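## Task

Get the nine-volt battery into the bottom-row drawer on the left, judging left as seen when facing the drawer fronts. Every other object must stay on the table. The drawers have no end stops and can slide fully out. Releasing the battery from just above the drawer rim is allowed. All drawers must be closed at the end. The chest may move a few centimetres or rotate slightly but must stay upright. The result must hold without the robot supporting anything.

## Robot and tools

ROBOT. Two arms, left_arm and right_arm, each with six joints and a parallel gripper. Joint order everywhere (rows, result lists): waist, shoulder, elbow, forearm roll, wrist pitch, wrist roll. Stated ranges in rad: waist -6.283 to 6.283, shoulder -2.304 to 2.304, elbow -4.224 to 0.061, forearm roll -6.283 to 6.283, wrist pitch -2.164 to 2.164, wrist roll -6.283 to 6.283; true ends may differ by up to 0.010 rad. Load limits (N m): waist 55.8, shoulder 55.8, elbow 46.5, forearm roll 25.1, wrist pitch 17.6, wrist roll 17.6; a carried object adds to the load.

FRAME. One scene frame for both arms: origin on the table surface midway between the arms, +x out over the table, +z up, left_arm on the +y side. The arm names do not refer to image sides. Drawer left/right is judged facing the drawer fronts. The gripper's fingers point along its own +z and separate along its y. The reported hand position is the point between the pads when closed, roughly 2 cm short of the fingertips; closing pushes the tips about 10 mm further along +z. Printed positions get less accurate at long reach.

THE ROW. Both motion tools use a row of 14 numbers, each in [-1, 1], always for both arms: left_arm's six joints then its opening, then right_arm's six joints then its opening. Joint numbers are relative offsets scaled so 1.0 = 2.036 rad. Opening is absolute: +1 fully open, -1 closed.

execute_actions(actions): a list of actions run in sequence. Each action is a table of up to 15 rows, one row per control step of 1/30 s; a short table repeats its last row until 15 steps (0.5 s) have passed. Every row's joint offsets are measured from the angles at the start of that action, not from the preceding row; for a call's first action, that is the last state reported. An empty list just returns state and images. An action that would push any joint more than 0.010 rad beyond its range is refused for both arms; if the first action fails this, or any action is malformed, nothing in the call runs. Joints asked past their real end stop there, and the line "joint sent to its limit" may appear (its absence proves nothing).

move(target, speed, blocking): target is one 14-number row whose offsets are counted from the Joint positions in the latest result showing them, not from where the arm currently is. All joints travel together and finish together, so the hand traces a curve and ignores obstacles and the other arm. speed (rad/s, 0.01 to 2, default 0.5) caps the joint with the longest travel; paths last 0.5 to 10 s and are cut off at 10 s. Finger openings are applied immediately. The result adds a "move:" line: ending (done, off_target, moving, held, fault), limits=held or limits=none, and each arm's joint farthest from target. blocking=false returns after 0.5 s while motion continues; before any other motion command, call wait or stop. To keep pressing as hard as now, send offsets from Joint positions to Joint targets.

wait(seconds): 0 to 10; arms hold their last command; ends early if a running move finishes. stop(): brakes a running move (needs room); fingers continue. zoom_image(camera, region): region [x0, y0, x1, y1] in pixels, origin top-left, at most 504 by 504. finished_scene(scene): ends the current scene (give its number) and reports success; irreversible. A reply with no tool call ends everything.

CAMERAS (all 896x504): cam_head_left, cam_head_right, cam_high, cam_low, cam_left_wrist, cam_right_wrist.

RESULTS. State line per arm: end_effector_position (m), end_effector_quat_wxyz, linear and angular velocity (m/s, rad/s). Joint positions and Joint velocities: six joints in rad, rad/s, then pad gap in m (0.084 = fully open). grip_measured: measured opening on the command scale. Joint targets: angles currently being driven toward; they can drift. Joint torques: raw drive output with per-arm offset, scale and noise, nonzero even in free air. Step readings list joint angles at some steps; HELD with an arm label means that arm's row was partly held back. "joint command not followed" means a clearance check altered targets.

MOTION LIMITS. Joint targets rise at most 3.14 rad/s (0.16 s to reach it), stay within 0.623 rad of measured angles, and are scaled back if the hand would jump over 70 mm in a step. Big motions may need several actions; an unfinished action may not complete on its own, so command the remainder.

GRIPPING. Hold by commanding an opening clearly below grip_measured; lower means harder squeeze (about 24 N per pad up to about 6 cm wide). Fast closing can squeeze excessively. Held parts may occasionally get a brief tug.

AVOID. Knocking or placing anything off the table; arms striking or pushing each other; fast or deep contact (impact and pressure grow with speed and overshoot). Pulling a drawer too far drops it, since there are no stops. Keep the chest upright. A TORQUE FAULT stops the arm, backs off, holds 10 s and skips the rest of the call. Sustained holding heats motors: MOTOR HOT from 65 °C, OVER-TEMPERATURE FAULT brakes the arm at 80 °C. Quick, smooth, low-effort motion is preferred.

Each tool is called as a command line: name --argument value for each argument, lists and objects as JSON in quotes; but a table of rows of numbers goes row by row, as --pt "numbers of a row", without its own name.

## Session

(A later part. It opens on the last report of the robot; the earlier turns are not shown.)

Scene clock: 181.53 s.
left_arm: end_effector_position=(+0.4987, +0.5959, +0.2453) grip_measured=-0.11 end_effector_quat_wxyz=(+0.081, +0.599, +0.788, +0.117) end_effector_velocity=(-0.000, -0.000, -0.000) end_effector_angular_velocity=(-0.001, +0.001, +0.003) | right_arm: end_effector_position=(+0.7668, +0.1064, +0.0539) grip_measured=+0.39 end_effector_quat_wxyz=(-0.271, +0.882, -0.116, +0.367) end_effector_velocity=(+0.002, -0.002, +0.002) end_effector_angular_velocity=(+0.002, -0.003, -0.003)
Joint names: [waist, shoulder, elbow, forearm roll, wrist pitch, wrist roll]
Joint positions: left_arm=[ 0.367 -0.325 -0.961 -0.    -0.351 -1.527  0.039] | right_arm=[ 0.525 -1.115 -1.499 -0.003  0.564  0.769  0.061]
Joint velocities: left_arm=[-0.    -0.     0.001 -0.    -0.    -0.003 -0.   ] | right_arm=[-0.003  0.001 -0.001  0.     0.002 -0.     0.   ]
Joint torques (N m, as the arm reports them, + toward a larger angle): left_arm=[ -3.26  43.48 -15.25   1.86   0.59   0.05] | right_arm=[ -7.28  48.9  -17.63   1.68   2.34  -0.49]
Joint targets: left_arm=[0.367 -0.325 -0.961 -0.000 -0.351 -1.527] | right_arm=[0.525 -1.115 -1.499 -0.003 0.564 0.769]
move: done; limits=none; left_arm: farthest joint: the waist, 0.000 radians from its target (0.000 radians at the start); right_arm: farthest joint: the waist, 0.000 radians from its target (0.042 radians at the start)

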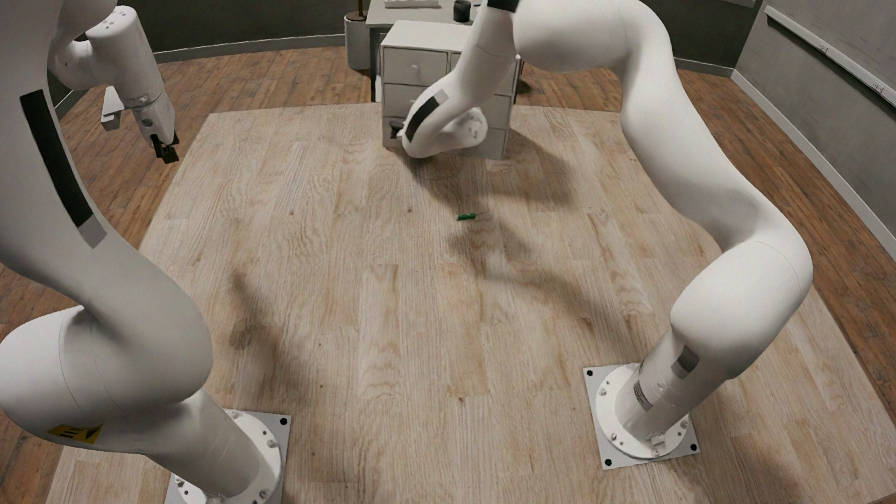

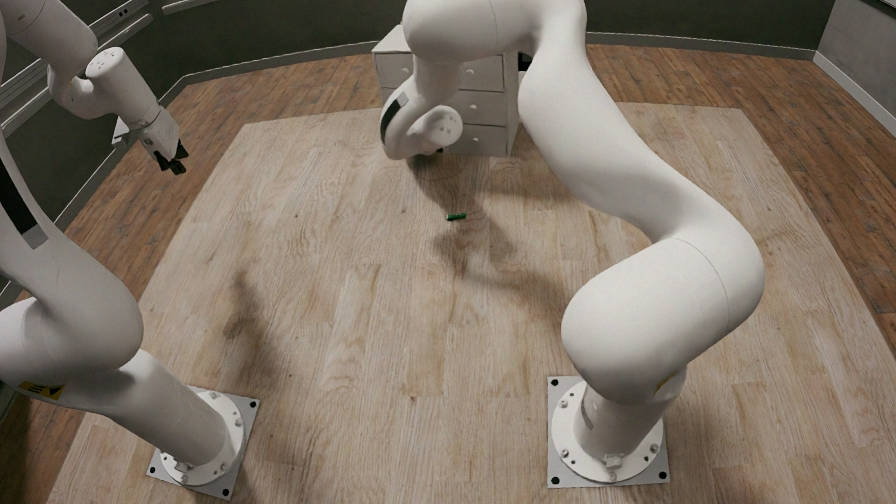

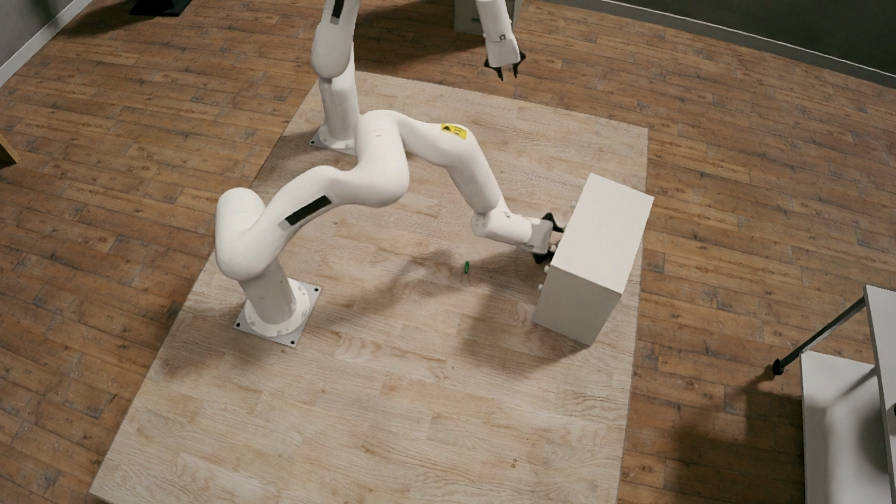

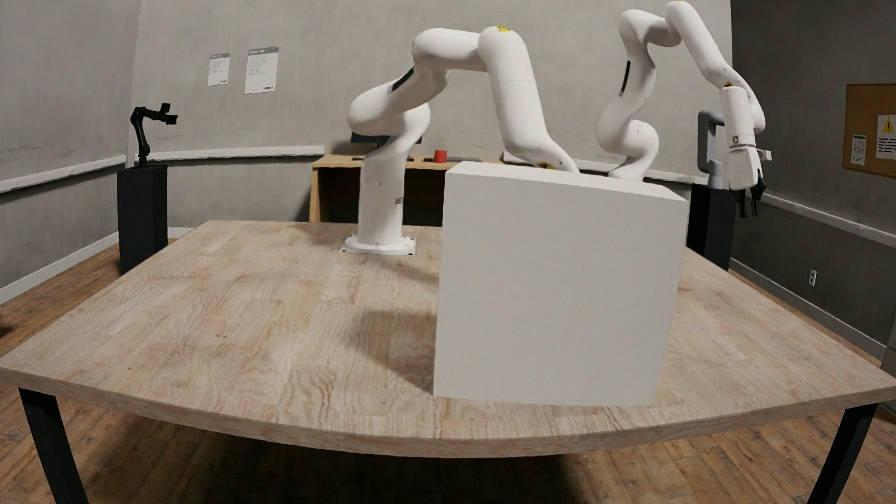

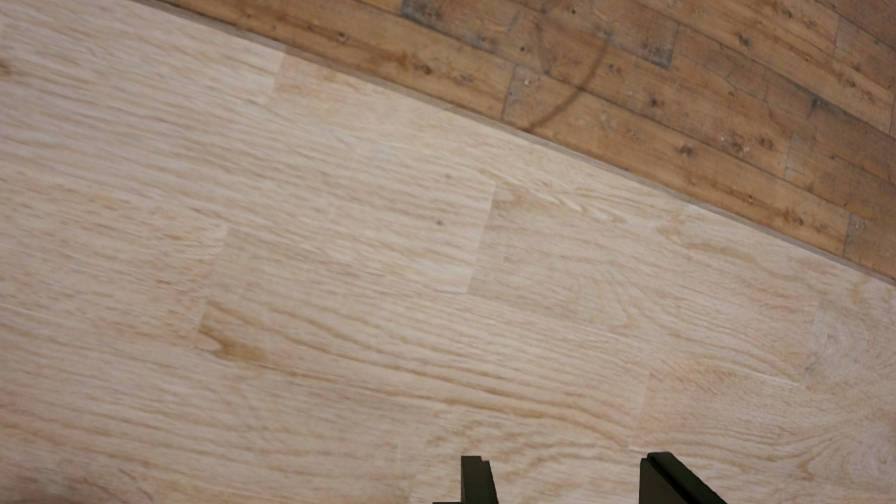

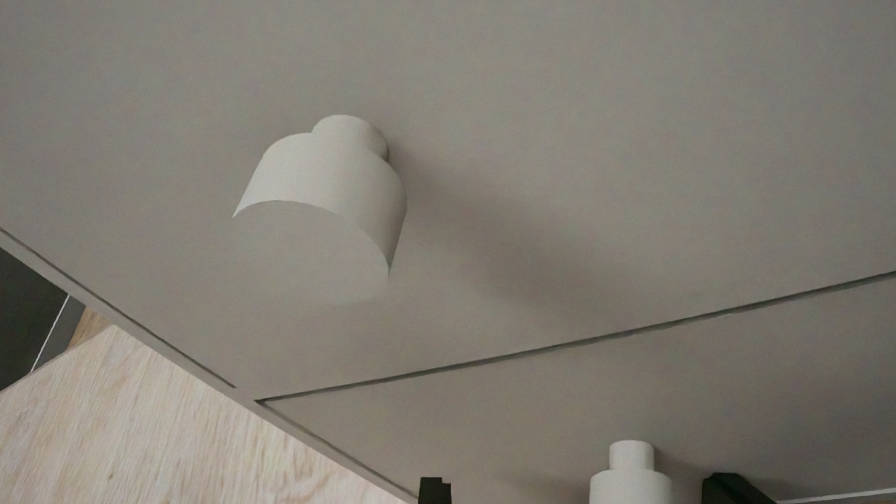

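Back off and check.

move --target '[0,0,0,0,0,0,-0.1, 0,0.065,0.125,0,0.058,0,0.4]' --speed 0.3

Scene clock: 184.23 s.
left_arm: end_effector_position=(+0.4987, +0.5959, +0.2453) grip_measured=-0.11 end_effector_quat_wxyz=(+0.081, +0.599, +0.788, +0.117) end_effector_velocity=(+0.000, -0.001, +0.000) end_effector_angular_velocity=(-0.000, -0.001, +0.000) | right_arm: end_effector_position=(+0.7057, +0.0727, +0.0639) grip_measured=+0.39 end_effector_quat_wxyz=(-0.270, +0.883, -0.116, +0.365) end_effector_velocity=(-0.000, -0.001, -0.000) end_effector_angular_velocity=(-0.000, +0.000, -0.001)
Joint names: [waist, shoulder, elbow, forearm roll, wrist pitch, wrist roll]
Joint positions: left_arm=[ 0.367 -0.325 -0.961 -0.    -0.351 -1.527  0.039] | right_arm=[ 0.525 -0.983 -1.245 -0.003  0.682  0.769  0.061]
Joint velocities: left_arm=[-0.001 -0.    -0.    -0.     0.    -0.001  0.   ] | right_arm=[-0.001  0.001  0.002 -0.     0.001 -0.    -0.   ]
Joint torques (N m, as the arm reports them, + toward a larger angle): left_arm=[ -1.43  38.21 -15.66   1.33   0.49   0.02] | right_arm=[ -1.26  39.81 -11.73   0.26   1.32  -0.21]
Joint targets: left_arm=[0.367 -0.325 -0.961 -0.000 -0.351 -1.527] | right_arm=[0.525 -0.983 -1.244 -0.003 0.682 0.769]
move: done; limits=none; left_arm: farthest joint: the waist, 0.000 radians from its target (0.000 radians at the start); right_arm: farthest joint: the waist, 0.000 radians from its target (0.000 radians at the start)

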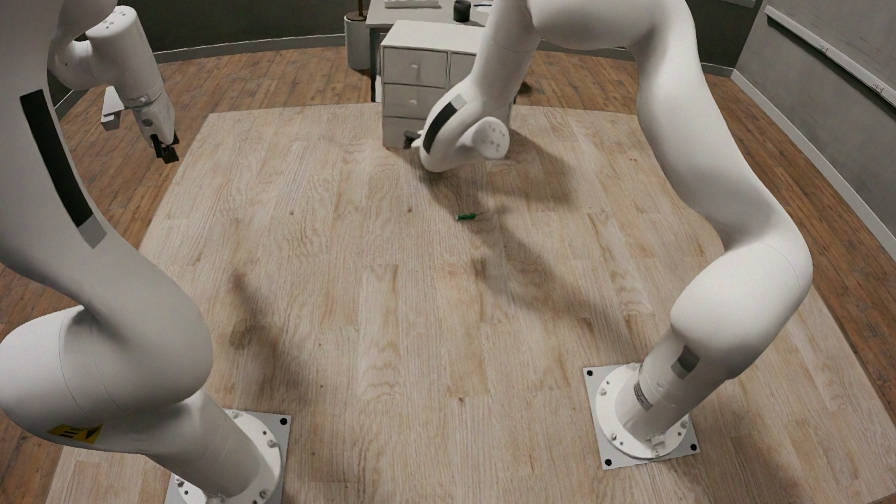

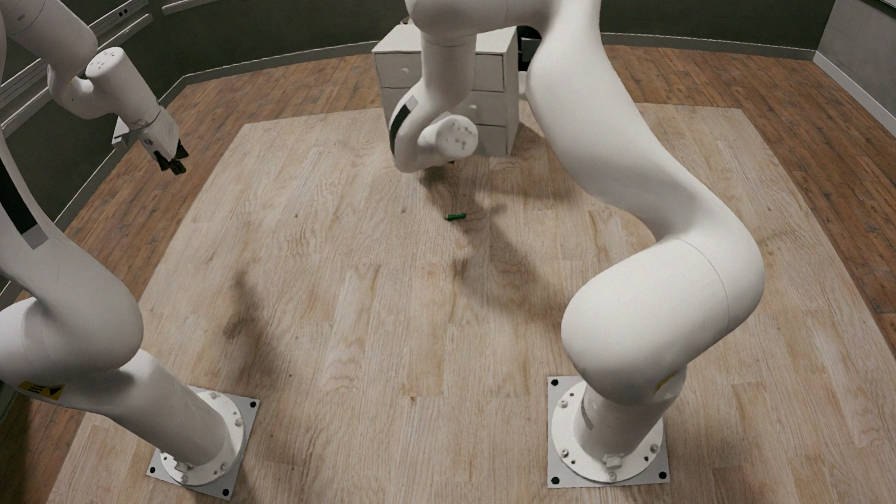

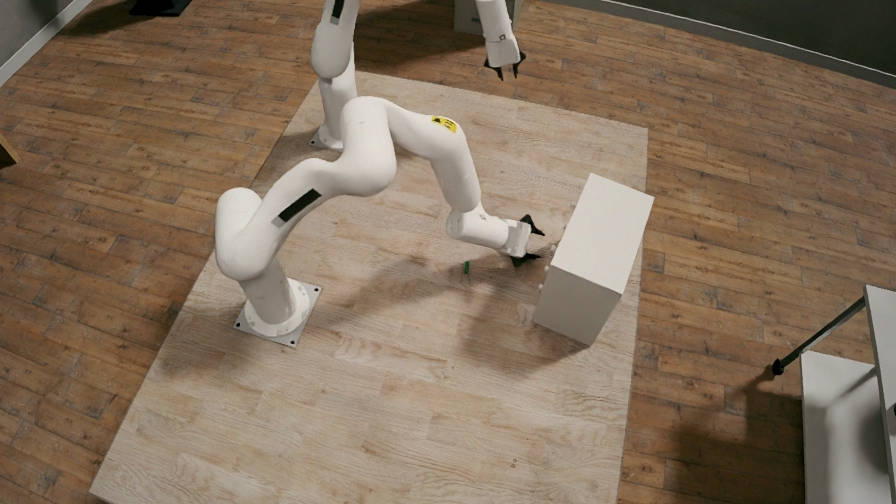

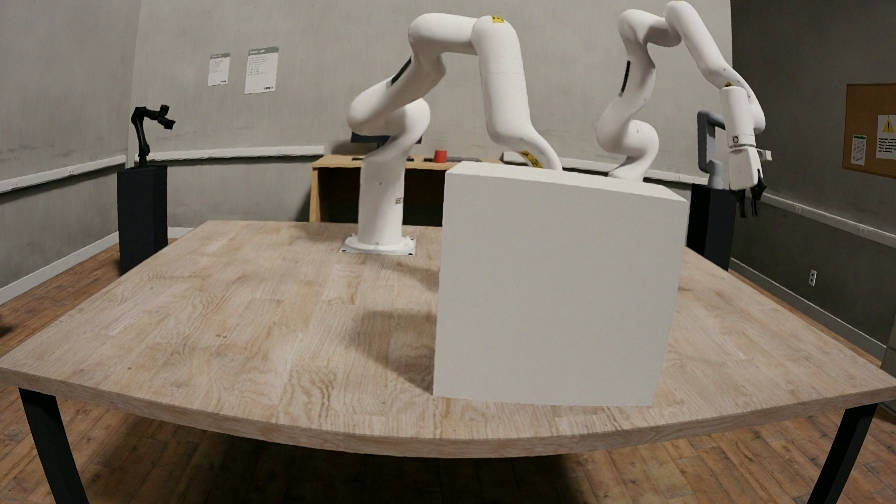

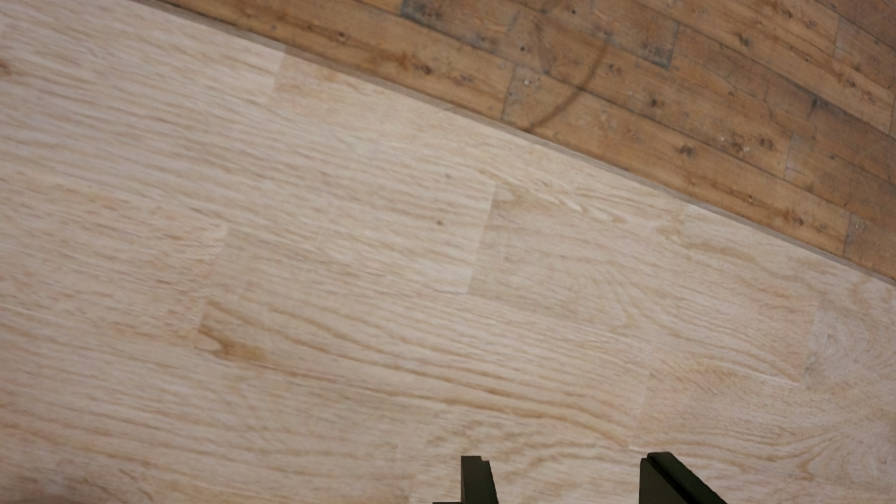

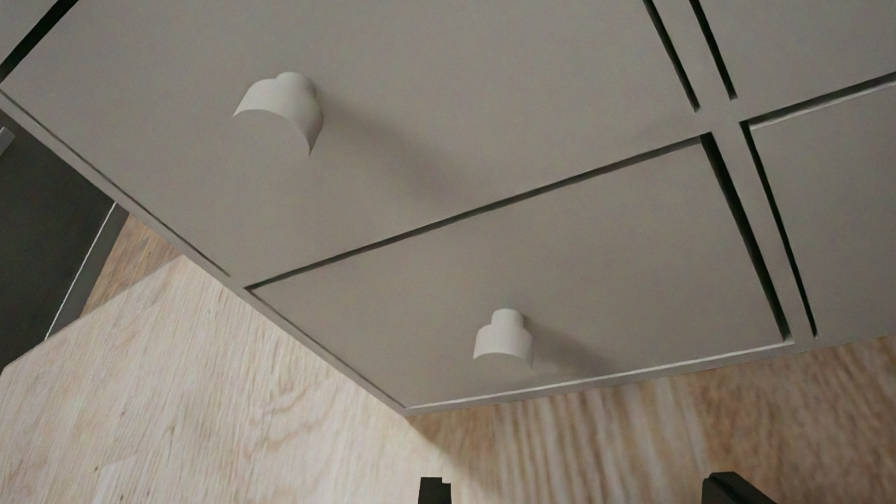

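Shut flush.

finished_scene --scene 2

The scene is finished: the task was done.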